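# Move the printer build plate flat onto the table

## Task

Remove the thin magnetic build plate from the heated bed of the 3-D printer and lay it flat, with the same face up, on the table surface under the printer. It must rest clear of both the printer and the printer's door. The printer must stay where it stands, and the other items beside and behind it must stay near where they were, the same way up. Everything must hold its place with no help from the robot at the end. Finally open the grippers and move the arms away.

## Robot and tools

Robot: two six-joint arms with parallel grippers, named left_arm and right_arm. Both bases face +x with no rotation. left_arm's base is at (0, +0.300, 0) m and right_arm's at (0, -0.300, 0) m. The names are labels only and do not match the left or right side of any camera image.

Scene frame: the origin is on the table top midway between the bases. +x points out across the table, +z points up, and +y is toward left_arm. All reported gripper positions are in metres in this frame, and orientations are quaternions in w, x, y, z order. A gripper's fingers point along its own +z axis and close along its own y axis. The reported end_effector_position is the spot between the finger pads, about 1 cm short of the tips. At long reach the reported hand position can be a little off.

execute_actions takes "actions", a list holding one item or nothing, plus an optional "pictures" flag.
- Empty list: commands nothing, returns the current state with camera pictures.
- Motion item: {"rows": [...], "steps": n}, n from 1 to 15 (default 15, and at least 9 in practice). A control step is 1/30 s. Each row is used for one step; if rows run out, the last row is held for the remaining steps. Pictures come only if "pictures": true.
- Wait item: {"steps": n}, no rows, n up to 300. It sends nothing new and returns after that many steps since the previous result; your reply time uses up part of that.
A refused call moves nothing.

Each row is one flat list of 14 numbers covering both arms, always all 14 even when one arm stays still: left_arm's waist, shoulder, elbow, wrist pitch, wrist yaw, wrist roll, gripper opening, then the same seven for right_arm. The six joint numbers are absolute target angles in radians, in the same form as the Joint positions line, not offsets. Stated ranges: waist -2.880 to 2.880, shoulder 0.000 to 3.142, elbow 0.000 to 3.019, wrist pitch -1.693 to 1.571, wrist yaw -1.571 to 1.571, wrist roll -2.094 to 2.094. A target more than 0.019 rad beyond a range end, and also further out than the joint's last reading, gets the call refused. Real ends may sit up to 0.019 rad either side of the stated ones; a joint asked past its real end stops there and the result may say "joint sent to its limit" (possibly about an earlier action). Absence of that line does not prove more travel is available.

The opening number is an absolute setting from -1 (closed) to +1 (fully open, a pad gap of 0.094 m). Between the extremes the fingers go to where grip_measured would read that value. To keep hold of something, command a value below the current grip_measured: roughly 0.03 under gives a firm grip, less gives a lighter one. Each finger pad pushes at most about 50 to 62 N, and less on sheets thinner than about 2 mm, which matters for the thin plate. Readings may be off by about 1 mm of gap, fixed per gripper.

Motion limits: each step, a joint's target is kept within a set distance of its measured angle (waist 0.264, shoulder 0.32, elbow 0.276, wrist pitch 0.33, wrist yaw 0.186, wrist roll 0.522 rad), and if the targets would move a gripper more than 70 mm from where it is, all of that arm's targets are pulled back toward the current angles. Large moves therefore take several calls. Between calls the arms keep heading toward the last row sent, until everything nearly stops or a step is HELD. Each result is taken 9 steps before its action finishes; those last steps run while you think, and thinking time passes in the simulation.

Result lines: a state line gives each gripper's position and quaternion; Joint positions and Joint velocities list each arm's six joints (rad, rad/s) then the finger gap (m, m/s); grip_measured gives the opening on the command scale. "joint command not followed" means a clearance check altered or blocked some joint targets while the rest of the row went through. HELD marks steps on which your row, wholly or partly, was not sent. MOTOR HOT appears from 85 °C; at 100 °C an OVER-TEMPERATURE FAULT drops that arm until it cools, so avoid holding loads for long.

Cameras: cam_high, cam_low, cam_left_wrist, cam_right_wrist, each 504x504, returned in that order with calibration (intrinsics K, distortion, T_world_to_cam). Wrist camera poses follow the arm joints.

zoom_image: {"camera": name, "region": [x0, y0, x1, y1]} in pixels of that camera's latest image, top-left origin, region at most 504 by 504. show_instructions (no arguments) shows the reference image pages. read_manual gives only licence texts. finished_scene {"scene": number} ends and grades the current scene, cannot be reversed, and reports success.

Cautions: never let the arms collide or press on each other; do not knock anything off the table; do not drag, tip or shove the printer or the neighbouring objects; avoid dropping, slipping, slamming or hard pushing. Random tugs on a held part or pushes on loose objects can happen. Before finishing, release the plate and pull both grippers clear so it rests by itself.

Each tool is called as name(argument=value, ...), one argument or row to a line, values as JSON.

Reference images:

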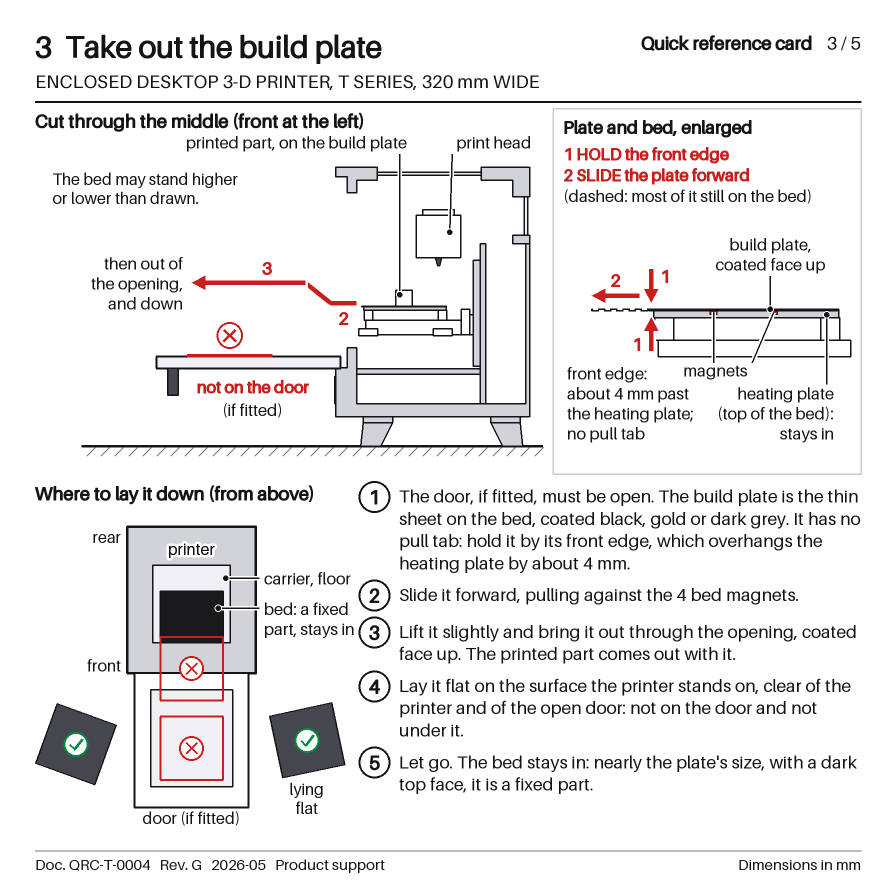

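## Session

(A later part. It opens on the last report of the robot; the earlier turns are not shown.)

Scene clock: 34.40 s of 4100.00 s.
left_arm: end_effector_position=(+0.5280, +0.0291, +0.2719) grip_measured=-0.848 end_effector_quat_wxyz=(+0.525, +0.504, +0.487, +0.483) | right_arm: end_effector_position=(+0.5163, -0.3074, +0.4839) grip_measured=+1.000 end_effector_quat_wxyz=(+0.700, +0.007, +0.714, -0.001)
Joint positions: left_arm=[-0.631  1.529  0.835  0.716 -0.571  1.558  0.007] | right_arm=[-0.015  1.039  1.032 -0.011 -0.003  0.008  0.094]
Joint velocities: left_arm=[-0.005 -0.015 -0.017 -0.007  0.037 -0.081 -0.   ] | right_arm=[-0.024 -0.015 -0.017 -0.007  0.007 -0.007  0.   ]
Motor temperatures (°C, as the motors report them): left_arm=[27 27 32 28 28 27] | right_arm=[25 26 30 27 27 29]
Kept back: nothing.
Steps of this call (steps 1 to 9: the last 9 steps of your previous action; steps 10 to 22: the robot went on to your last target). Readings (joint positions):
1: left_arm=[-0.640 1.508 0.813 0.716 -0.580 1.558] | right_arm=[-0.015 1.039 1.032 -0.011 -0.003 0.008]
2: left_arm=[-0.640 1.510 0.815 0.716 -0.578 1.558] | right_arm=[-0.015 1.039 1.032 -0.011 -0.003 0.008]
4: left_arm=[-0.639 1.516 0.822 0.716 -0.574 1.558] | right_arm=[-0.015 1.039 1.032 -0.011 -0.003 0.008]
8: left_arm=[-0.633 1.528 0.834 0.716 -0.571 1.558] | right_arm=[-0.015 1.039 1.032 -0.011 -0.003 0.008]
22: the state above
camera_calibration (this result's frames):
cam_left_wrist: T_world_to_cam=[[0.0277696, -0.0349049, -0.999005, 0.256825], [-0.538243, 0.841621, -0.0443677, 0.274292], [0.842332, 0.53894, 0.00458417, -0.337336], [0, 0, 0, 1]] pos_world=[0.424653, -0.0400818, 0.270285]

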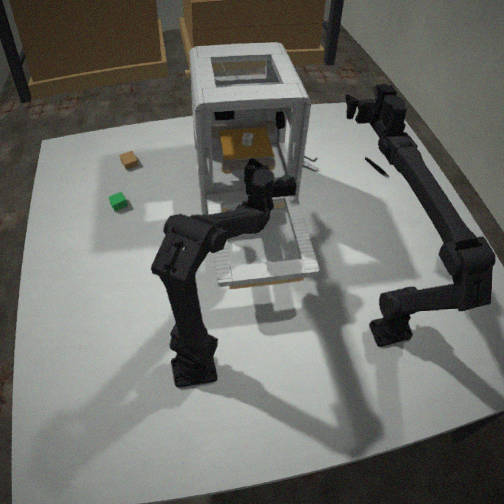

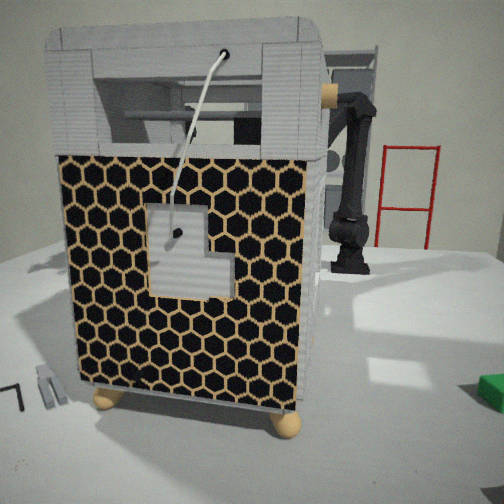

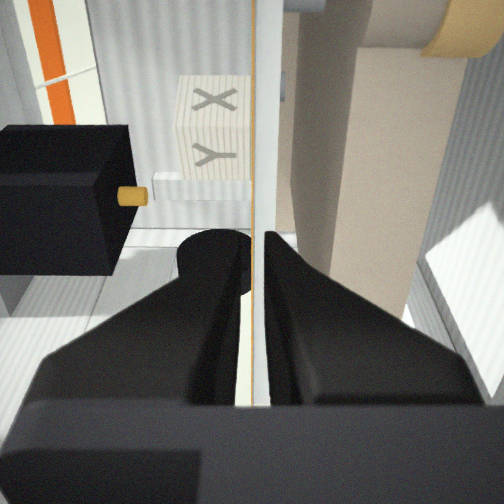

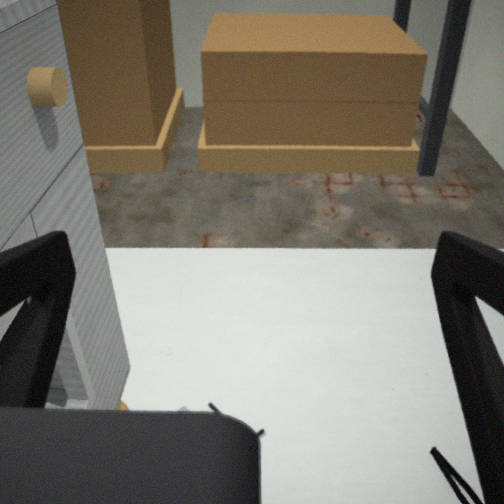

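execute_actions(
  actions=[
    {"rows": [[-0.6226,1.5564,0.8851,0.7335,-0.5682,1.546,-0.85,-0.015,1.039,1.032,-0.011,-0.003,0.008,1],[-0.6212,1.5588,0.8876,0.7335,-0.5675,1.546,-0.85,-0.015,1.039,1.032,-0.011,-0.003,0.008,1],[-0.6198,1.5611,0.8902,0.7335,-0.5667,1.546,-0.85,-0.015,1.039,1.032,-0.011,-0.003,0.008,1],[-0.6184,1.5634,0.8928,0.7335,-0.566,1.546,-0.85,-0.015,1.039,1.032,-0.011,-0.003,0.008,1],[-0.617,1.5657,0.8953,0.7335,-0.5652,1.546,-0.85,-0.015,1.039,1.032,-0.011,-0.003,0.008,1],[-0.6157,1.568,0.8979,0.7335,-0.5645,1.546,-0.85,-0.015,1.039,1.032,-0.011,-0.003,0.008,1],[-0.6143,1.5704,0.9004,0.7335,-0.5637,1.546,-0.85,-0.015,1.039,1.032,-0.011,-0.003,0.008,1],[-0.6129,1.5727,0.903,0.7335,-0.563,1.546,-0.85,-0.015,1.039,1.032,-0.011,-0.003,0.008,1]], "steps": 12},
  ],
)

execute_actions(
  actions=[
    {"steps": 22},
  ],
  pictures=true,
)

zoom_image(
  camera="cam_left_wrist",
  region=[210, 190, 300, 310],
)

zoom_image(
  camera="cam_high",
  region=[215, 125, 295, 205],
)

Scene clock: 36.20 s of 4100.00 s.
left_arm: end_effector_position=(+0.5283, +0.0288, +0.2719) grip_measured=-0.848 end_effector_quat_wxyz=(+0.526, +0.504, +0.486, +0.483) | right_arm: end_effector_position=(+0.5163, -0.3074, +0.4839) grip_measured=+1.000 end_effector_quat_wxyz=(+0.700, +0.007, +0.714, -0.001)
Joint positions: left_arm=[-0.63   1.53   0.836  0.716 -0.569  1.558  0.007] | right_arm=[-0.015  1.039  1.032 -0.011 -0.003  0.008  0.094]
Joint velocities: left_arm=[-0.005  0.015  0.027  0.002 -0.022 -0.007 -0.   ] | right_arm=[-0.005 -0.024 -0.012 -0.002  0.022 -0.051  0.   ]
Motor temperatures (°C, as the motors report them): left_arm=[27 27 32 28 28 27] | right_arm=[25 26 30 27 27 29]
Steps of this call (steps 1 to 15: the robot went on to your last target; steps 16 to 51: nothing new was sent; steps 52 to 54: the first 3 steps of this action). Readings (joint positions):
52: left_arm=[-0.631 1.529 0.835 0.716 -0.571 1.558] | right_arm=[-0.015 1.039 1.032 -0.011 -0.003 0.008]
53: left_arm=[-0.631 1.529 0.835 0.716 -0.570 1.558] | right_arm=[-0.015 1.039 1.032 -0.011 -0.003 0.008]
54: the state above

Scene clock: 36.93 s of 4100.00 s.
left_arm: end_effector_position=(+0.5369, +0.0296, +0.2727) grip_measured=-0.848 end_effector_quat_wxyz=(+0.525, +0.501, +0.488, +0.485) | right_arm: end_effector_position=(+0.5163, -0.3074, +0.4839) grip_measured=+1.000 end_effector_quat_wxyz=(+0.700, +0.007, +0.714, -0.001)
Joint positions: left_arm=[-0.619  1.546  0.855  0.716 -0.565  1.558  0.007] | right_arm=[-0.015  1.039  1.032 -0.011 -0.003  0.008  0.094]
Joint velocities: left_arm=[ 0.005 -0.005 -0.012  0.002 -0.051 -0.007 -0.   ] | right_arm=[ 0.015 -0.015  0.007 -0.007  0.095  0.007  0.   ]
Motor temperatures (°C, as the motors report them): left_arm=[27 27 32 28 28 27] | right_arm=[25 26 30 27 27 29]
Kept back: nothing.
Steps of this call (steps 1 to 9: the last 9 steps of your previous action; steps 10 to 22: the robot went on to your last target). Readings (joint positions):
1: left_arm=[-0.630 1.531 0.837 0.716 -0.569 1.558] | right_arm=[-0.015 1.039 1.032 -0.011 -0.003 0.008]
2: left_arm=[-0.629 1.533 0.839 0.716 -0.568 1.558] | right_arm=[-0.015 1.039 1.032 -0.011 -0.003 0.008]
4: left_arm=[-0.627 1.537 0.846 0.716 -0.566 1.558] | right_arm=[-0.015 1.039 1.032 -0.011 -0.003 0.008]
8: left_arm=[-0.621 1.546 0.855 0.716 -0.565 1.558] | right_arm=[-0.015 1.039 1.032 -0.011 -0.003 0.008]
22: the state above
camera_calibration (this result's frames):
cam_left_wrist: T_world_to_cam=[[0.0308129, -0.0366492, -0.998853, 0.255794], [-0.54228, 0.838854, -0.047507, 0.281771], [0.839633, 0.543122, 0.00597339, -0.344181], [0, 0, 0, 1]] pos_world=[0.433902, -0.0400581, 0.270942]

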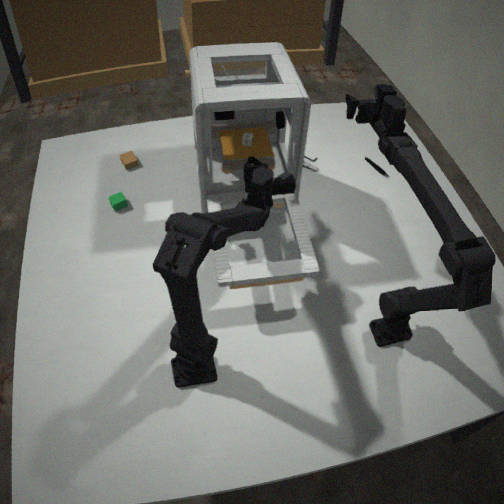

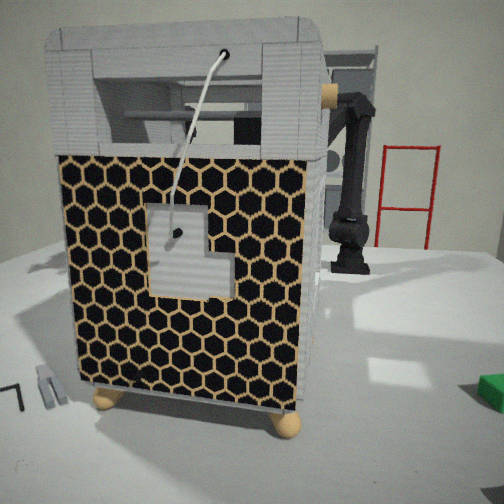

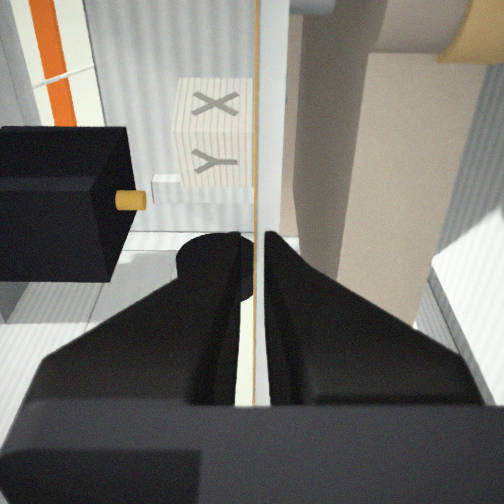

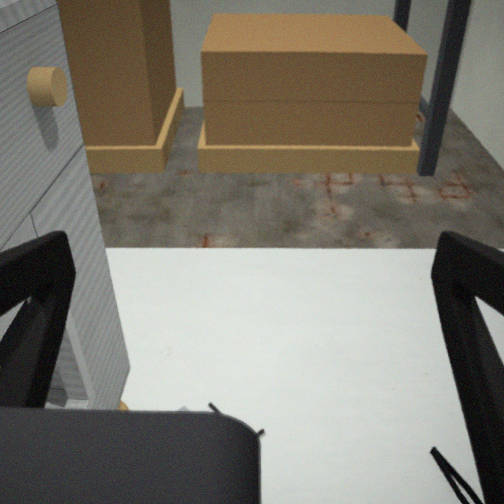

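Region (210, 190, 300, 310) of cam_left_wrist's 504x504 image, scaled by 4.200, with more detail than that image has; it fills the left 378 columns of this view, and the rest is white.

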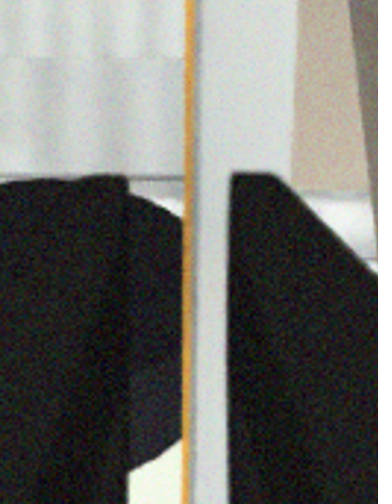

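Region (215, 125, 295, 205) of cam_high's 504x504 image, scaled by 6.300, with more detail than that image has.

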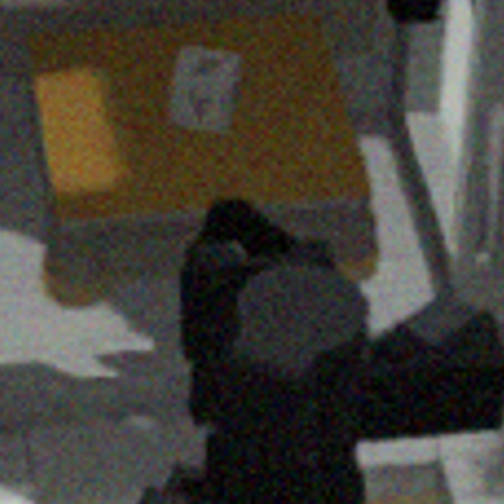

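execute_actions(
  actions=[
    {"rows": [[-0.6119,1.5748,0.9048,0.7335,-0.562,1.546,-0.85,-0.015,1.039,1.032,-0.011,-0.003,0.008,1],[-0.6109,1.5769,0.9066,0.7335,-0.561,1.546,-0.85,-0.015,1.039,1.032,-0.011,-0.003,0.008,1],[-0.6099,1.579,0.9085,0.7335,-0.560,1.546,-0.85,-0.015,1.039,1.032,-0.011,-0.003,0.008,1],[-0.6089,1.5811,0.9103,0.7335,-0.559,1.546,-0.85,-0.015,1.039,1.032,-0.011,-0.003,0.008,1],[-0.608,1.5832,0.9121,0.7335,-0.558,1.546,-0.85,-0.015,1.039,1.032,-0.011,-0.003,0.008,1]], "steps": 10},
  ],
)

execute_actions(
  actions=[
    {"steps": 22},
  ],
  pictures=true,
)

zoom_image(
  camera="cam_left_wrist",
  region=[210, 190, 300, 310],
)

Scene clock: 37.53 s of 4100.00 s.
left_arm: end_effector_position=(+0.5369, +0.0296, +0.2727) grip_measured=-0.848 end_effector_quat_wxyz=(+0.525, +0.502, +0.488, +0.485) | right_arm: end_effector_position=(+0.5163, -0.3074, +0.4839) grip_measured=+1.000 end_effector_quat_wxyz=(+0.700, +0.007, +0.714, -0.001)
Joint positions: left_arm=[-0.619  1.546  0.855  0.716 -0.565  1.558  0.007] | right_arm=[-0.015  1.039  1.032 -0.011 -0.003  0.008  0.094]
Joint velocities: left_arm=[-0.005  0.005 -0.007 -0.002 -0.051  0.066  0.   ] | right_arm=[ 0.005 -0.005 -0.022  0.012  0.081 -0.037  0.   ]
Motor temperatures (°C, as the motors report them): left_arm=[27 27 32 28 28 27] | right_arm=[25 26 30 27 27 29]
Steps of this call (steps 1 to 15: the robot went on to your last target; steps 16 to 17: nothing new was sent; step 18: the first step of this action). Readings (joint positions):
18: the state above

Scene clock: 38.27 s of 4100.00 s.
left_arm: end_effector_position=(+0.5407, +0.0291, +0.2709) grip_measured=-0.848 end_effector_quat_wxyz=(+0.525, +0.502, +0.488, +0.484) | right_arm: end_effector_position=(+0.5163, -0.3074, +0.4839) grip_measured=+1.000 end_effector_quat_wxyz=(+0.700, +0.007, +0.714, -0.001)
Joint positions: left_arm=[-0.615  1.557  0.863  0.716 -0.56   1.558  0.007] | right_arm=[-0.015  1.039  1.032 -0.011 -0.003  0.008  0.094]
Joint velocities: left_arm=[-0.005  0.005  0.022  0.022 -0.022  0.007 -0.001] | right_arm=[-0.005  0.005  0.012  0.007 -0.081 -0.007  0.   ]
Motor temperatures (°C, as the motors report them): left_arm=[27 27 32 28 28 27] | right_arm=[25 26 30 27 27 29]
Kept back: nothing.
Steps of this call (steps 1 to 9: the last 9 steps of your previous action; steps 10 to 22: the robot went on to your last target). Readings (joint positions):
1: left_arm=[-0.619 1.547 0.855 0.716 -0.564 1.558] | right_arm=[-0.015 1.039 1.032 -0.011 -0.003 0.008]
2: left_arm=[-0.619 1.547 0.856 0.716 -0.563 1.558] | right_arm=[-0.015 1.039 1.032 -0.011 -0.003 0.008]
4: left_arm=[-0.619 1.550 0.859 0.716 -0.561 1.558] | right_arm=[-0.015 1.039 1.032 -0.011 -0.003 0.008]
8: left_arm=[-0.616 1.556 0.863 0.716 -0.560 1.558] | right_arm=[-0.015 1.039 1.032 -0.011 -0.003 0.008]
22: the state above
camera_calibration (this result's frames):
cam_left_wrist: T_world_to_cam=[[0.0289908, -0.0352503, -0.998958, 0.254841], [-0.541724, 0.839333, -0.045339, 0.283316], [0.840056, 0.542474, 0.005237, -0.347107], [0, 0, 0, 1]] pos_world=[0.437681, -0.0405164, 0.269239]

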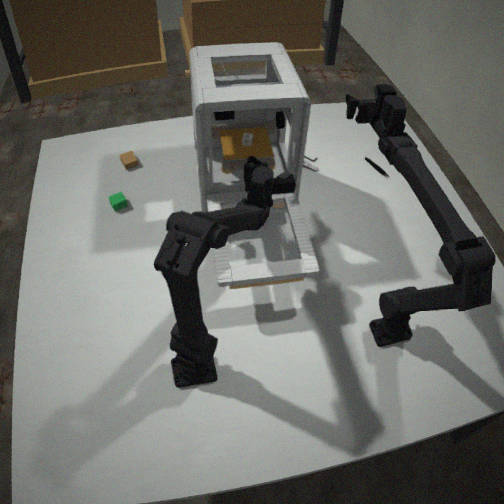

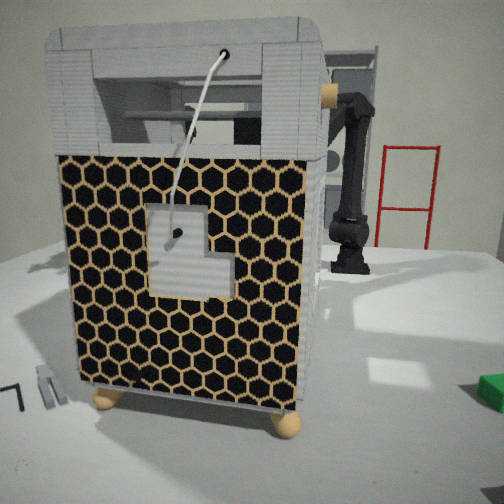

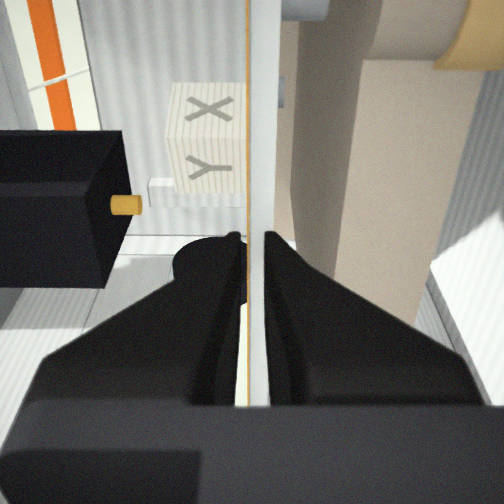

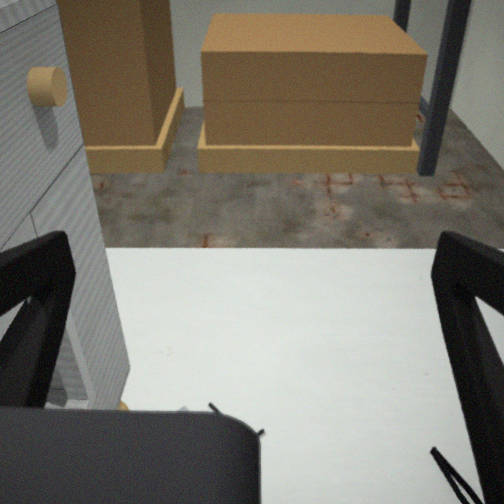

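Region (210, 190, 300, 310) of cam_left_wrist's 504x504 image, scaled by 4.200, with more detail than that image has; it fills the left 378 columns of this view, and the rest is white.

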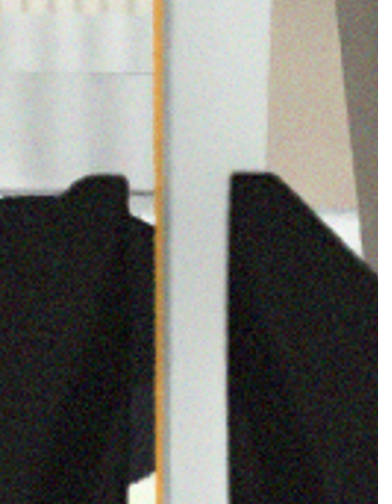

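execute_actions(
  actions=[
    {"rows": [[-0.607,1.5845,0.9145,0.7335,-0.557,1.546,-0.85,-0.015,1.039,1.032,-0.011,-0.003,0.008,1],[-0.606,1.586,0.9165,0.7335,-0.5562,1.546,-0.85,-0.015,1.039,1.032,-0.011,-0.003,0.008,1],[-0.6055,1.5872,0.9185,0.7335,-0.5556,1.546,-0.85,-0.015,1.039,1.032,-0.011,-0.003,0.008,1],[-0.605,1.5884,0.920,0.7335,-0.555,1.546,-0.85,-0.015,1.039,1.032,-0.011,-0.003,0.008,1]], "steps": 10},
  ],
)

execute_actions(
  actions=[
    {"steps": 22},
  ],
  pictures=true,
)

zoom_image(
  camera="cam_left_wrist",
  region=[210, 190, 300, 310],
)

Scene clock: 44.77 s of 4100.00 s.
left_arm: end_effector_position=(+0.5407, +0.0290, +0.2709) grip_measured=-0.848 end_effector_quat_wxyz=(+0.525, +0.503, +0.487, +0.484) | right_arm: end_effector_position=(+0.5163, -0.3074, +0.4839) grip_measured=+1.000 end_effector_quat_wxyz=(+0.700, +0.007, +0.714, -0.001)
Joint positions: left_arm=[-0.615  1.557  0.863  0.716 -0.56   1.558  0.007] | right_arm=[-0.015  1.039  1.032 -0.011 -0.003  0.008  0.094]
Joint velocities: left_arm=[-0.005  0.005 -0.012  0.007  0.007 -0.022 -0.   ] | right_arm=[-0.005  0.005 -0.012 -0.002 -0.022 -0.007  0.   ]
Motor temperatures (°C, as the motors report them): left_arm=[27 27 32 28 28 27] | right_arm=[25 26 30 27 27 29]
Steps of this call (steps 1 to 15: the robot went on to your last target; steps 16 to 90: nothing new was sent; then 3.47 s passed at rest; step 91: the first step of this action). Readings (joint positions):
91: the state above

Scene clock: 45.50 s of 4100.00 s.
left_arm: end_effector_position=(+0.5414, +0.0284, +0.2715) grip_measured=-0.848 end_effector_quat_wxyz=(+0.526, +0.503, +0.487, +0.484) | right_arm: end_effector_position=(+0.5163, -0.3074, +0.4839) grip_measured=+1.000 end_effector_quat_wxyz=(+0.700, +0.007, +0.714, -0.001)
Joint positions: left_arm=[-0.615  1.558  0.866  0.716 -0.558  1.558  0.007] | right_arm=[-0.015  1.039  1.032 -0.011 -0.003  0.008  0.094]
Joint velocities: left_arm=[ 0.005 -0.005  0.007 -0.002 -0.022  0.037 -0.   ] | right_arm=[-0.005 -0.005  0.002 -0.012 -0.007 -0.007  0.   ]
Motor temperatures (°C, as the motors report them): left_arm=[27 27 32 28 28 27] | right_arm=[25 26 30 27 27 29]
Kept back: nothing.
Steps of this call (steps 1 to 9: the last 9 steps of your previous action; steps 10 to 15: the robot went on to your last target; steps 16 to 22: nothing new was sent). Readings (joint positions):
1: left_arm=[-0.615 1.557 0.864 0.716 -0.559 1.558] | right_arm=[-0.015 1.039 1.032 -0.011 -0.003 0.008]
2: left_arm=[-0.615 1.557 0.865 0.716 -0.558 1.558] | right_arm=[-0.015 1.039 1.032 -0.011 -0.003 0.008]
4: left_arm=[-0.615 1.558 0.866 0.716 -0.558 1.558] | right_arm=[-0.015 1.039 1.032 -0.011 -0.003 0.008]
8: left_arm=[-0.615 1.558 0.866 0.716 -0.558 1.558] | right_arm=[-0.015 1.039 1.032 -0.011 -0.003 0.008]
22: the state above
All arms were judged still, so your last target was given up. Only a new action makes them travel on or press farther. Fingers that are still opening or closing keep moving.
camera_calibration (this result's frames):
cam_left_wrist: T_world_to_cam=[[0.0298796, -0.0359257, -0.998908, 0.254845], [-0.539758, 0.840542, -0.0463755, 0.283431], [0.84129, 0.540554, 0.00572382, -0.348048], [0, 0, 0, 1]] pos_world=[0.438179, -0.0409418, 0.269703]

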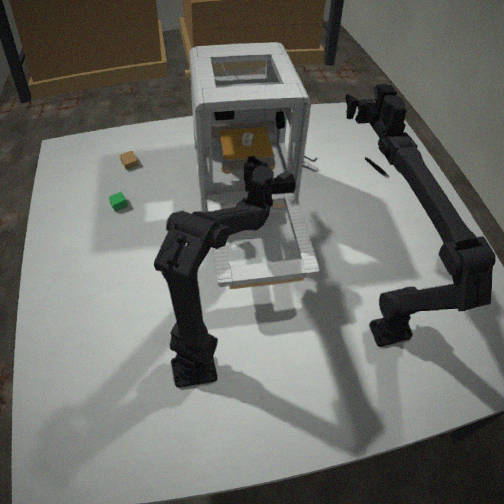

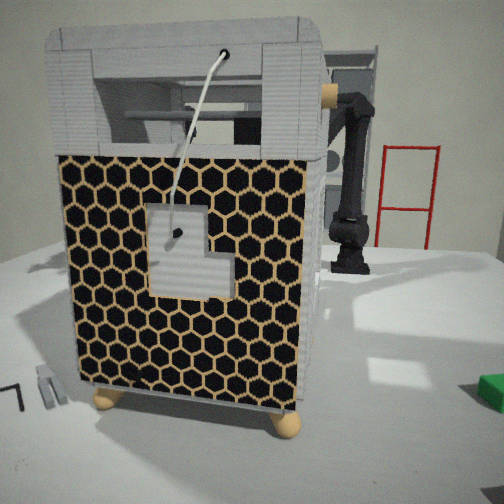

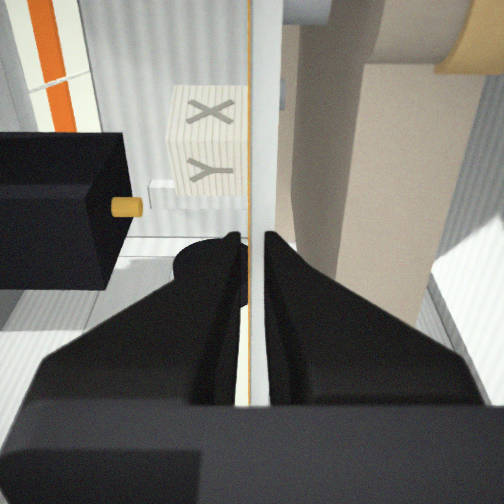

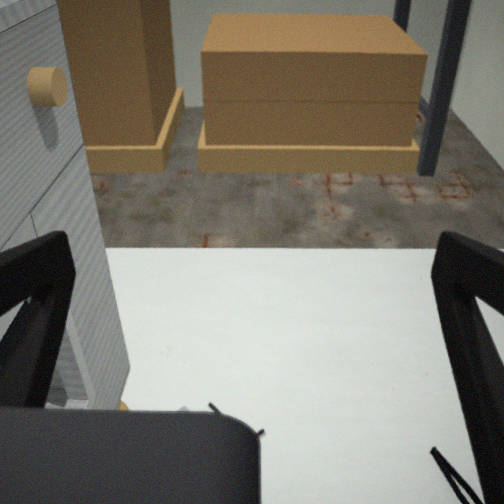

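Region (210, 190, 300, 310) of cam_left_wrist's 504x504 image, scaled by 4.200, with more detail than that image has; it fills the left 378 columns of this view, and the rest is white.

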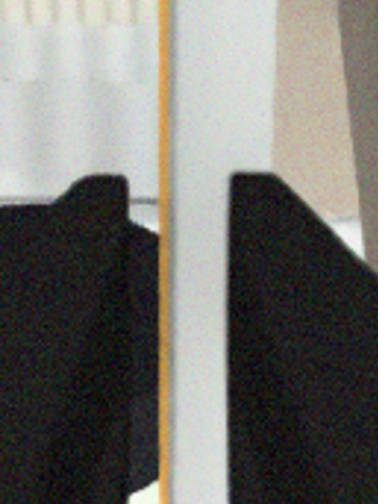

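execute_actions(
  actions=[
    {"rows": [[-0.605,1.5884,0.920,0.7335,-0.555,1.546,-0.87,-0.015,1.039,1.032,-0.011,-0.003,0.008,1],[-0.605,1.5884,0.920,0.7335,-0.555,1.546,-0.89,-0.015,1.039,1.032,-0.011,-0.003,0.008,1],[-0.605,1.5884,0.920,0.7335,-0.555,1.546,-0.91,-0.015,1.039,1.032,-0.011,-0.003,0.008,1],[-0.605,1.5884,0.920,0.7335,-0.555,1.546,-0.925,-0.015,1.039,1.032,-0.011,-0.003,0.008,1],[-0.605,1.5884,0.920,0.7335,-0.555,1.546,-0.94,-0.015,1.039,1.032,-0.011,-0.003,0.008,1],[-0.605,1.5884,0.920,0.7335,-0.555,1.546,-0.95,-0.015,1.039,1.032,-0.011,-0.003,0.008,1],[-0.605,1.5884,0.920,0.7335,-0.555,1.546,-0.96,-0.015,1.039,1.032,-0.011,-0.003,0.008,1],[-0.605,1.5884,0.920,0.7335,-0.555,1.546,-0.97,-0.015,1.039,1.032,-0.011,-0.003,0.008,1],[-0.605,1.5884,0.920,0.7335,-0.555,1.546,-0.98,-0.015,1.039,1.032,-0.011,-0.003,0.008,1],[-0.605,1.5884,0.920,0.7335,-0.555,1.546,-0.99,-0.015,1.039,1.032,-0.011,-0.003,0.008,1],[-0.605,1.5884,0.920,0.7335,-0.555,1.546,-1,-0.015,1.039,1.032,-0.011,-0.003,0.008,1]], "steps": 15},
  ],
)

execute_actions(
  actions=[
    {"steps": 15},
  ],
  pictures=true,
)

zoom_image(
  camera="cam_left_wrist",
  region=[210, 190, 300, 310],
)

Scene clock: 46.40 s of 4100.00 s.
left_arm: end_effector_position=(+0.5415, +0.0283, +0.2711) grip_measured=-0.942 end_effector_quat_wxyz=(+0.526, +0.503, +0.487, +0.484) | right_arm: end_effector_position=(+0.5163, -0.3074, +0.4839) grip_measured=+1.000 end_effector_quat_wxyz=(+0.700, +0.007, +0.714, -0.001)
Joint positions: left_arm=[-0.615  1.559  0.866  0.718 -0.557  1.558  0.003] | right_arm=[-0.015  1.039  1.032 -0.011 -0.003  0.008  0.094]
Joint velocities: left_arm=[ 0.005 -0.015 -0.002  0.032  0.007  0.022 -0.01 ] | right_arm=[-0.015 -0.015  0.002 -0.012 -0.051 -0.022  0.   ]
Motor temperatures (°C, as the motors report them): left_arm=[27 27 32 28 28 27] | right_arm=[25 26 30 27 27 29]
Steps of this call (steps 1 to 21: nothing new was sent; steps 22 to 27: the first 6 steps of this action). Readings (joint positions):
22: left_arm=[-0.615 1.558 0.866 0.716 -0.557 1.558] | right_arm=[-0.015 1.039 1.032 -0.011 -0.003 0.008]
23: left_arm=[-0.615 1.558 0.866 0.716 -0.557 1.558] | right_arm=[-0.015 1.039 1.032 -0.011 -0.003 0.008]
25: left_arm=[-0.615 1.559 0.866 0.716 -0.557 1.558] | right_arm=[-0.015 1.039 1.032 -0.011 -0.003 0.008]
27: the state above

Scene clock: 46.90 s of 4100.00 s.
left_arm: end_effector_position=(+0.5415, +0.0283, +0.2716) grip_measured=-0.975 end_effector_quat_wxyz=(+0.527, +0.502, +0.487, +0.484) | right_arm: end_effector_position=(+0.5163, -0.3074, +0.4839) grip_measured=+1.000 end_effector_quat_wxyz=(+0.700, +0.007, +0.714, -0.001)
Joint positions: left_arm=[-0.615  1.559  0.866  0.72  -0.557  1.558  0.001] | right_arm=[-0.015  1.039  1.032 -0.011 -0.003  0.008  0.094]
Joint velocities: left_arm=[-0.005  0.005 -0.017 -0.002 -0.022 -0.066  0.   ] | right_arm=[ 0.005 -0.005 -0.007 -0.007 -0.022  0.051  0.   ]
Motor temperatures (°C, as the motors report them): left_arm=[27 27 32 28 28 27] | right_arm=[25 26 30 27 27 29]
Kept back: nothing.
Steps of this call (steps 1 to 9: the last 9 steps of your previous action; steps 10 to 15: the robot went on to your last target). Readings (joint positions):
1: left_arm=[-0.615 1.559 0.866 0.719 -0.557 1.558] | right_arm=[-0.015 1.039 1.032 -0.011 -0.003 0.008]
2: left_arm=[-0.615 1.559 0.866 0.719 -0.557 1.558] | right_arm=[-0.015 1.039 1.032 -0.011 -0.003 0.008]
4: left_arm=[-0.615 1.559 0.866 0.720 -0.557 1.558] | right_arm=[-0.015 1.039 1.032 -0.011 -0.003 0.008]
8: left_arm=[-0.615 1.559 0.866 0.720 -0.557 1.558] | right_arm=[-0.015 1.039 1.032 -0.011 -0.003 0.008]
15: the state above
All arms were judged still, so your last target was given up. Only a new action makes them travel on or press farther. Fingers that are still opening or closing keep moving.
camera_calibration (this result's frames):
cam_left_wrist: T_world_to_cam=[[0.0317164, -0.037629, -0.998788, 0.253952], [-0.539342, 0.840671, -0.0487988, 0.28405], [0.841489, 0.540237, 0.00636815, -0.348337], [0, 0, 0, 1]] pos_world=[0.438268, -0.0410525, 0.269724]

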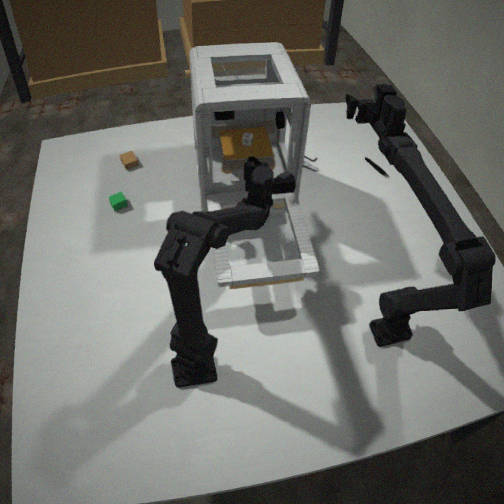

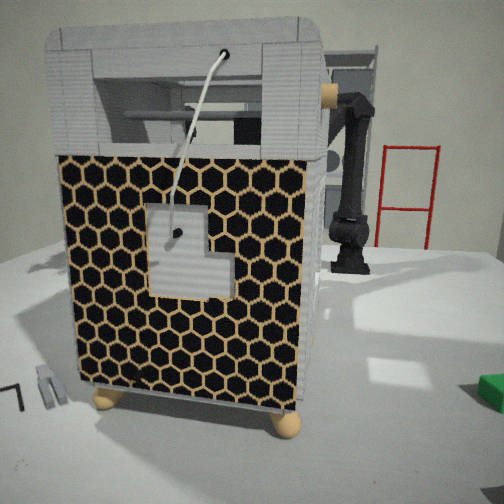

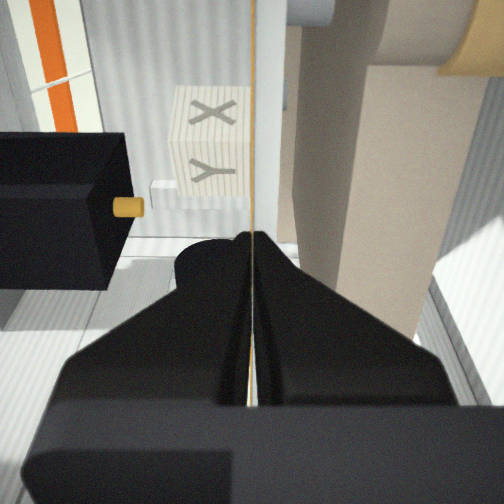

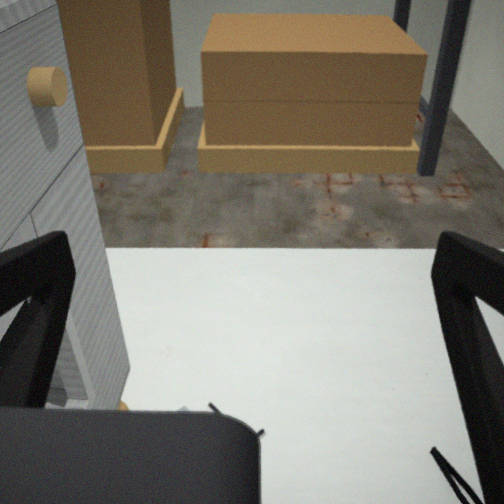

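Region (210, 190, 300, 310) of cam_left_wrist's 504x504 image, scaled by 4.200, with more detail than that image has; it fills the left 378 columns of this view, and the rest is white.

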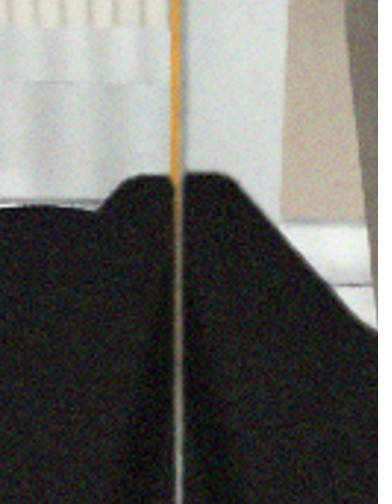

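execute_actions(
  actions=[
    {"rows": [[-0.607,1.582,0.918,0.7335,-0.556,1.546,-1,-0.015,1.039,1.032,-0.011,-0.003,0.008,1],[-0.609,1.576,0.916,0.7335,-0.557,1.546,-1,-0.015,1.039,1.032,-0.011,-0.003,0.008,1],[-0.611,1.570,0.914,0.7335,-0.557,1.546,-1,-0.015,1.039,1.032,-0.011,-0.003,0.008,1],[-0.613,1.565,0.912,0.7335,-0.558,1.546,-1,-0.015,1.039,1.032,-0.011,-0.003,0.008,1],[-0.615,1.561,0.910,0.7335,-0.558,1.546,-1,-0.015,1.039,1.032,-0.011,-0.003,0.008,1],[-0.617,1.558,0.909,0.7335,-0.558,1.546,-1,-0.015,1.039,1.032,-0.011,-0.003,0.008,1],[-0.618,1.556,0.908,0.7335,-0.559,1.546,-1,-0.015,1.039,1.032,-0.011,-0.003,0.008,1],[-0.619,1.554,0.907,0.7335,-0.559,1.546,-1,-0.015,1.039,1.032,-0.011,-0.003,0.008,1],[-0.620,1.552,0.906,0.7335,-0.559,1.546,-1,-0.015,1.039,1.032,-0.011,-0.003,0.008,1],[-0.620,1.550,0.906,0.7335,-0.559,1.546,-1,-0.015,1.039,1.032,-0.011,-0.003,0.008,1]], "steps": 10},
  ],
)

execute_actions(
  actions=[
    {"steps": 18},
  ],
)

Scene clock: 47.93 s of 4100.00 s.
left_arm: end_effector_position=(+0.5415, +0.0283, +0.2716) grip_measured=-0.975 end_effector_quat_wxyz=(+0.527, +0.502, +0.487, +0.484) | right_arm: end_effector_position=(+0.5163, -0.3074, +0.4839) grip_measured=+1.000 end_effector_quat_wxyz=(+0.700, +0.007, +0.714, -0.001)
Joint positions: left_arm=[-0.615  1.559  0.866  0.72  -0.557  1.558  0.001] | right_arm=[-0.015  1.039  1.032 -0.011 -0.003  0.008  0.094]
Joint velocities: left_arm=[ 0.005 -0.015  0.002  0.002 -0.022 -0.022  0.   ] | right_arm=[-0.024  0.005 -0.012 -0.002 -0.051 -0.037  0.   ]
Motor temperatures (°C, as the motors report them): left_arm=[27 27 32 28 28 27] | right_arm=[25 26 30 27 27 29]
Steps of this call (steps 1 to 30: nothing new was sent; step 31: the first step of this action). Readings (joint positions):
31: the state above

Scene clock: 48.53 s of 4100.00 s.
left_arm: end_effector_position=(+0.5413, +0.0281, +0.2716) grip_measured=-0.975 end_effector_quat_wxyz=(+0.526, +0.502, +0.487, +0.484) | right_arm: end_effector_position=(+0.5163, -0.3074, +0.4839) grip_measured=+1.000 end_effector_quat_wxyz=(+0.700, +0.007, +0.714, -0.001)
Joint positions: left_arm=[-0.616  1.559  0.866  0.72  -0.559  1.558  0.001] | right_arm=[-0.015  1.039  1.032 -0.011 -0.003  0.008  0.094]
Joint velocities: left_arm=[-0.015 -0.005  0.007  0.007 -0.022  0.007  0.   ] | right_arm=[ 0.005 -0.015  0.002 -0.002 -0.007 -0.125  0.   ]
Motor temperatures (°C, as the motors report them): left_arm=[27 27 32 28 28 27] | right_arm=[25 26 30 27 27 29]
Kept back: nothing.
Steps of this call (steps 1 to 9: the last 9 steps of your previous action; steps 10 to 15: the robot went on to your last target; steps 16 to 18: nothing new was sent). Readings (joint positions):
1: left_arm=[-0.615 1.559 0.866 0.720 -0.557 1.558] | right_arm=[-0.015 1.039 1.032 -0.011 -0.003 0.008]
2: left_arm=[-0.615 1.559 0.866 0.720 -0.557 1.558] | right_arm=[-0.015 1.039 1.032 -0.011 -0.003 0.008]
4: left_arm=[-0.615 1.559 0.866 0.720 -0.558 1.558] | right_arm=[-0.015 1.039 1.032 -0.011 -0.003 0.008]
8: left_arm=[-0.616 1.559 0.866 0.720 -0.559 1.558] | right_arm=[-0.015 1.039 1.032 -0.011 -0.003 0.008]
18: the state above
All arms were judged still, so your last target was given up. Only a new action makes them travel on or press farther. Fingers that are still opening or closing keep moving.

execute_actions(
  actions=[
    {"rows": [[-0.6205,1.548,0.9055,0.7335,-0.559,1.546,-1,-0.015,1.039,1.032,-0.011,-0.003,0.008,1],[-0.621,1.546,0.905,0.7335,-0.5595,1.546,-1,-0.015,1.039,1.032,-0.011,-0.003,0.008,1],[-0.6215,1.544,0.9045,0.7335,-0.56,1.546,-1,-0.015,1.039,1.032,-0.011,-0.003,0.008,1],[-0.622,1.542,0.904,0.7335,-0.5605,1.546,-1,-0.015,1.039,1.032,-0.011,-0.003,0.008,1],[-0.6225,1.540,0.903,0.7335,-0.561,1.546,-1,-0.015,1.039,1.032,-0.011,-0.003,0.008,1],[-0.623,1.538,0.902,0.7335,-0.5615,1.546,-1,-0.015,1.039,1.032,-0.011,-0.003,0.008,1],[-0.6235,1.536,0.901,0.7335,-0.562,1.546,-1,-0.015,1.039,1.032,-0.011,-0.003,0.008,1],[-0.624,1.534,0.900,0.7335,-0.5625,1.546,-1,-0.015,1.039,1.032,-0.011,-0.003,0.008,1],[-0.6245,1.532,0.899,0.7335,-0.563,1.546,-1,-0.015,1.039,1.032,-0.011,-0.003,0.008,1],[-0.625,1.530,0.898,0.7335,-0.5635,1.546,-1,-0.015,1.039,1.032,-0.011,-0.003,0.008,1]], "steps": 10},
  ],
)

execute_actions(
  actions=[
    {"steps": 18},
  ],
)

Scene clock: 49.17 s of 4100.00 s.
left_arm: end_effector_position=(+0.5413, +0.0281, +0.2716) grip_measured=-0.975 end_effector_quat_wxyz=(+0.526, +0.502, +0.487, +0.484) | right_arm: end_effector_position=(+0.5163, -0.3074, +0.4839) grip_measured=+1.000 end_effector_quat_wxyz=(+0.700, +0.007, +0.714, -0.001)
Joint positions: left_arm=[-0.616  1.559  0.866  0.72  -0.559  1.558  0.001] | right_arm=[-0.015  1.039  1.032 -0.011 -0.003  0.008  0.094]
Joint velocities: left_arm=[-0.005 -0.015  0.002  0.022  0.022  0.051 -0.001] | right_arm=[-0.015  0.005 -0.007  0.012 -0.081 -0.051  0.   ]
Motor temperatures (°C, as the motors report them): left_arm=[27 27 32 28 28 27] | right_arm=[25 26 30 27 27 29]
Steps of this call (steps 1 to 18: nothing new was sent; step 19: the first step of this action). Readings (joint positions):
19: the state above

Scene clock: 49.77 s of 4100.00 s.
left_arm: end_effector_position=(+0.5411, +0.0282, +0.2720) grip_measured=-0.975 end_effector_quat_wxyz=(+0.526, +0.501, +0.487, +0.484) | right_arm: end_effector_position=(+0.5163, -0.3074, +0.4839) grip_measured=+1.000 end_effector_quat_wxyz=(+0.700, +0.007, +0.714, -0.001)
Joint positions: left_arm=[-0.616  1.558  0.866  0.72  -0.56   1.558  0.001] | right_arm=[-0.015  1.039  1.032 -0.011 -0.003  0.008  0.094]
Joint velocities: left_arm=[ 0.005  0.005 -0.002 -0.007 -0.007  0.022 -0.   ] | right_arm=[-0.005  0.005  0.007  0.002  0.022  0.022  0.   ]
Motor temperatures (°C, as the motors report them): left_arm=[27 27 32 28 28 27] | right_arm=[25 26 30 27 27 29]
Kept back: nothing.
Steps of this call (steps 1 to 9: the last 9 steps of your previous action; steps 10 to 15: the robot went on to your last target; steps 16 to 18: nothing new was sent). Readings (joint positions):
1: left_arm=[-0.616 1.559 0.866 0.720 -0.559 1.558] | right_arm=[-0.015 1.039 1.032 -0.011 -0.003 0.008]
2: left_arm=[-0.616 1.559 0.866 0.720 -0.559 1.558] | right_arm=[-0.015 1.039 1.032 -0.011 -0.003 0.008]
4: left_arm=[-0.616 1.559 0.866 0.720 -0.559 1.558] | right_arm=[-0.015 1.039 1.032 -0.011 -0.003 0.008]
8: left_arm=[-0.616 1.559 0.866 0.720 -0.560 1.558] | right_arm=[-0.015 1.039 1.032 -0.011 -0.003 0.008]
18: the state above
All arms were judged still, so your last target was given up. Only a new action makes them travel on or press farther. Fingers that are still opening or closing keep moving.

execute_actions(
  actions=[
    {"rows": [[-0.6262,1.5285,0.8957,0.7335,-0.564,1.546,-1,-0.015,1.039,1.032,-0.011,-0.003,0.008,1],[-0.6275,1.527,0.8934,0.7335,-0.5645,1.546,-1,-0.015,1.039,1.032,-0.011,-0.003,0.008,1],[-0.6287,1.5255,0.8911,0.7335,-0.565,1.546,-1,-0.015,1.039,1.032,-0.011,-0.003,0.008,1],[-0.6299,1.524,0.8888,0.7335,-0.5655,1.546,-1,-0.015,1.039,1.032,-0.011,-0.003,0.008,1],[-0.6311,1.5225,0.8865,0.7335,-0.566,1.546,-1,-0.015,1.039,1.032,-0.011,-0.003,0.008,1],[-0.6324,1.521,0.8842,0.7335,-0.5665,1.546,-1,-0.015,1.039,1.032,-0.011,-0.003,0.008,1],[-0.6336,1.5195,0.8819,0.7335,-0.567,1.546,-1,-0.015,1.039,1.032,-0.011,-0.003,0.008,1],[-0.6348,1.518,0.8796,0.7335,-0.5675,1.546,-1,-0.015,1.039,1.032,-0.011,-0.003,0.008,1],[-0.636,1.5165,0.8773,0.7335,-0.568,1.546,-1,-0.015,1.039,1.032,-0.011,-0.003,0.008,1],[-0.6373,1.515,0.875,0.7335,-0.5685,1.546,-1,-0.015,1.039,1.032,-0.011,-0.003,0.008,1]], "steps": 10},
  ],
)

execute_actions(
  actions=[
    {"steps": 18},
  ],
)

Scene clock: 50.87 s of 4100.00 s.
left_arm: end_effector_position=(+0.5411, +0.0282, +0.2720) grip_measured=-0.975 end_effector_quat_wxyz=(+0.526, +0.501, +0.487, +0.484) | right_arm: end_effector_position=(+0.5163, -0.3074, +0.4839) grip_measured=+1.000 end_effector_quat_wxyz=(+0.700, +0.007, +0.714, -0.001)
Joint positions: left_arm=[-0.616  1.558  0.866  0.72  -0.56   1.558  0.001] | right_arm=[-0.015  1.039  1.032 -0.011 -0.003  0.008  0.094]
Joint velocities: left_arm=[ 0.005 -0.005 -0.002 -0.012 -0.022 -0.037  0.001] | right_arm=[-0.005 -0.005  0.007 -0.007 -0.007  0.022  0.   ]
Motor temperatures (°C, as the motors report them): left_arm=[27 27 32 28 28 27] | right_arm=[25 26 30 27 27 29]
Steps of this call (steps 1 to 32: nothing new was sent; step 33: the first step of this action). Readings (joint positions):
33: the state above

Scene clock: 51.47 s of 4100.00 s.
left_arm: end_effector_position=(+0.5407, +0.0280, +0.2722) grip_measured=-0.975 end_effector_quat_wxyz=(+0.526, +0.500, +0.488, +0.485) | right_arm: end_effector_position=(+0.5163, -0.3074, +0.4839) grip_measured=+1.000 end_effector_quat_wxyz=(+0.700, +0.007, +0.714, -0.001)
Joint positions: left_arm=[-0.618  1.558  0.866  0.72  -0.564  1.558  0.001] | right_arm=[-0.015  1.039  1.032 -0.011 -0.003  0.008  0.094]
Joint velocities: left_arm=[-0.005 -0.024  0.012  0.002 -0.022  0.051  0.   ] | right_arm=[ 0.005 -0.005 -0.027 -0.007 -0.022 -0.081  0.   ]
Motor temperatures (°C, as the motors report them): left_arm=[27 27 32 28 28 27] | right_arm=[25 26 30 27 27 29]
Kept back: nothing.
Steps of this call (steps 1 to 9: the last 9 steps of your previous action; steps 10 to 15: the robot went on to your last target; steps 16 to 18: nothing new was sent). Readings (joint positions):
1: left_arm=[-0.616 1.558 0.866 0.720 -0.560 1.558] | right_arm=[-0.015 1.039 1.032 -0.011 -0.003 0.008]
2: left_arm=[-0.616 1.558 0.866 0.720 -0.561 1.558] | right_arm=[-0.015 1.039 1.032 -0.011 -0.003 0.008]
4: left_arm=[-0.617 1.558 0.866 0.720 -0.561 1.558] | right_arm=[-0.015 1.039 1.032 -0.011 -0.003 0.008]
8: left_arm=[-0.618 1.558 0.866 0.720 -0.563 1.558] | right_arm=[-0.015 1.039 1.032 -0.011 -0.003 0.008]
18: the state above
All arms were judged still, so your last target was given up. Only a new action makes them travel on or press farther. Fingers that are still opening or closing keep moving.

execute_actions(
  actions=[
    {"rows": [[-0.6385,1.5135,0.872,0.7335,-0.567,1.546,-1,-0.015,1.039,1.032,-0.011,-0.003,0.008,1],[-0.6397,1.512,0.869,0.7335,-0.567,1.546,-1,-0.015,1.039,1.032,-0.011,-0.003,0.008,1],[-0.6409,1.5105,0.866,0.7335,-0.567,1.546,-1,-0.015,1.039,1.032,-0.011,-0.003,0.008,1],[-0.6421,1.509,0.863,0.7335,-0.567,1.546,-1,-0.015,1.039,1.032,-0.011,-0.003,0.008,1],[-0.6433,1.5075,0.860,0.7335,-0.567,1.546,-1,-0.015,1.039,1.032,-0.011,-0.003,0.008,1],[-0.6445,1.506,0.857,0.7335,-0.567,1.546,-1,-0.015,1.039,1.032,-0.011,-0.003,0.008,1],[-0.6457,1.5045,0.854,0.7335,-0.567,1.546,-1,-0.015,1.039,1.032,-0.011,-0.003,0.008,1],[-0.6469,1.503,0.851,0.7335,-0.567,1.546,-1,-0.015,1.039,1.032,-0.011,-0.003,0.008,1],[-0.6481,1.5015,0.848,0.7335,-0.567,1.546,-1,-0.015,1.039,1.032,-0.011,-0.003,0.008,1],[-0.6493,1.500,0.845,0.7335,-0.567,1.546,-1,-0.015,1.039,1.032,-0.011,-0.003,0.008,1]], "steps": 10},
  ],
)

execute_actions(
  actions=[
    {"steps": 18},
  ],
)

Scene clock: 52.17 s of 4100.00 s.
left_arm: end_effector_position=(+0.5407, +0.0280, +0.2722) grip_measured=-0.975 end_effector_quat_wxyz=(+0.526, +0.500, +0.488, +0.485) | right_arm: end_effector_position=(+0.5163, -0.3074, +0.4839) grip_measured=+1.000 end_effector_quat_wxyz=(+0.700, +0.007, +0.714, -0.001)
Joint positions: left_arm=[-0.618  1.558  0.866  0.72  -0.564  1.558  0.001] | right_arm=[-0.015  1.039  1.032 -0.011 -0.003  0.008  0.094]
Joint velocities: left_arm=[-0.005 -0.005 -0.007  0.012 -0.022  0.007 -0.   ] | right_arm=[-0.005 -0.015 -0.002 -0.007  0.066  0.037  0.   ]
Motor temperatures (°C, as the motors report them): left_arm=[27 27 32 28 28 27] | right_arm=[25 26 30 27 27 29]
Steps of this call (steps 1 to 20: nothing new was sent; step 21: the first step of this action). Readings (joint positions):
21: the state above

Scene clock: 52.77 s of 4100.00 s.
left_arm: end_effector_position=(+0.5244, +0.0199, +0.2738) grip_measured=-0.975 end_effector_quat_wxyz=(+0.532, +0.507, +0.481, +0.478) | right_arm: end_effector_position=(+0.5163, -0.3074, +0.4839) grip_measured=+1.000 end_effector_quat_wxyz=(+0.700, +0.007, +0.714, -0.001)
Joint positions: left_arm=[-0.645  1.53   0.838  0.72  -0.566  1.558  0.001] | right_arm=[-0.015  1.039  1.032 -0.011 -0.003  0.008  0.094]
Joint velocities: left_arm=[-0.015  0.005 -0.002 -0.012 -0.037 -0.022  0.001] | right_arm=[ 0.024 -0.005  0.012  0.007  0.022  0.051  0.   ]
Motor temperatures (°C, as the motors report them): left_arm=[27 27 32 28 28 27] | right_arm=[25 26 30 27 27 29]
Kept back: nothing.
Steps of this call (steps 1 to 9: the last 9 steps of your previous action; steps 10 to 18: the robot went on to your last target). Readings (joint positions):
1: left_arm=[-0.618 1.558 0.866 0.720 -0.564 1.558] | right_arm=[-0.015 1.039 1.032 -0.011 -0.003 0.008]
2: left_arm=[-0.618 1.557 0.866 0.720 -0.564 1.558] | right_arm=[-0.015 1.039 1.032 -0.011 -0.003 0.008]
4: left_arm=[-0.618 1.557 0.865 0.720 -0.564 1.558] | right_arm=[-0.015 1.039 1.032 -0.011 -0.003 0.008]
8: left_arm=[-0.619 1.553 0.860 0.720 -0.564 1.558] | right_arm=[-0.015 1.039 1.032 -0.011 -0.003 0.008]
18: the state above


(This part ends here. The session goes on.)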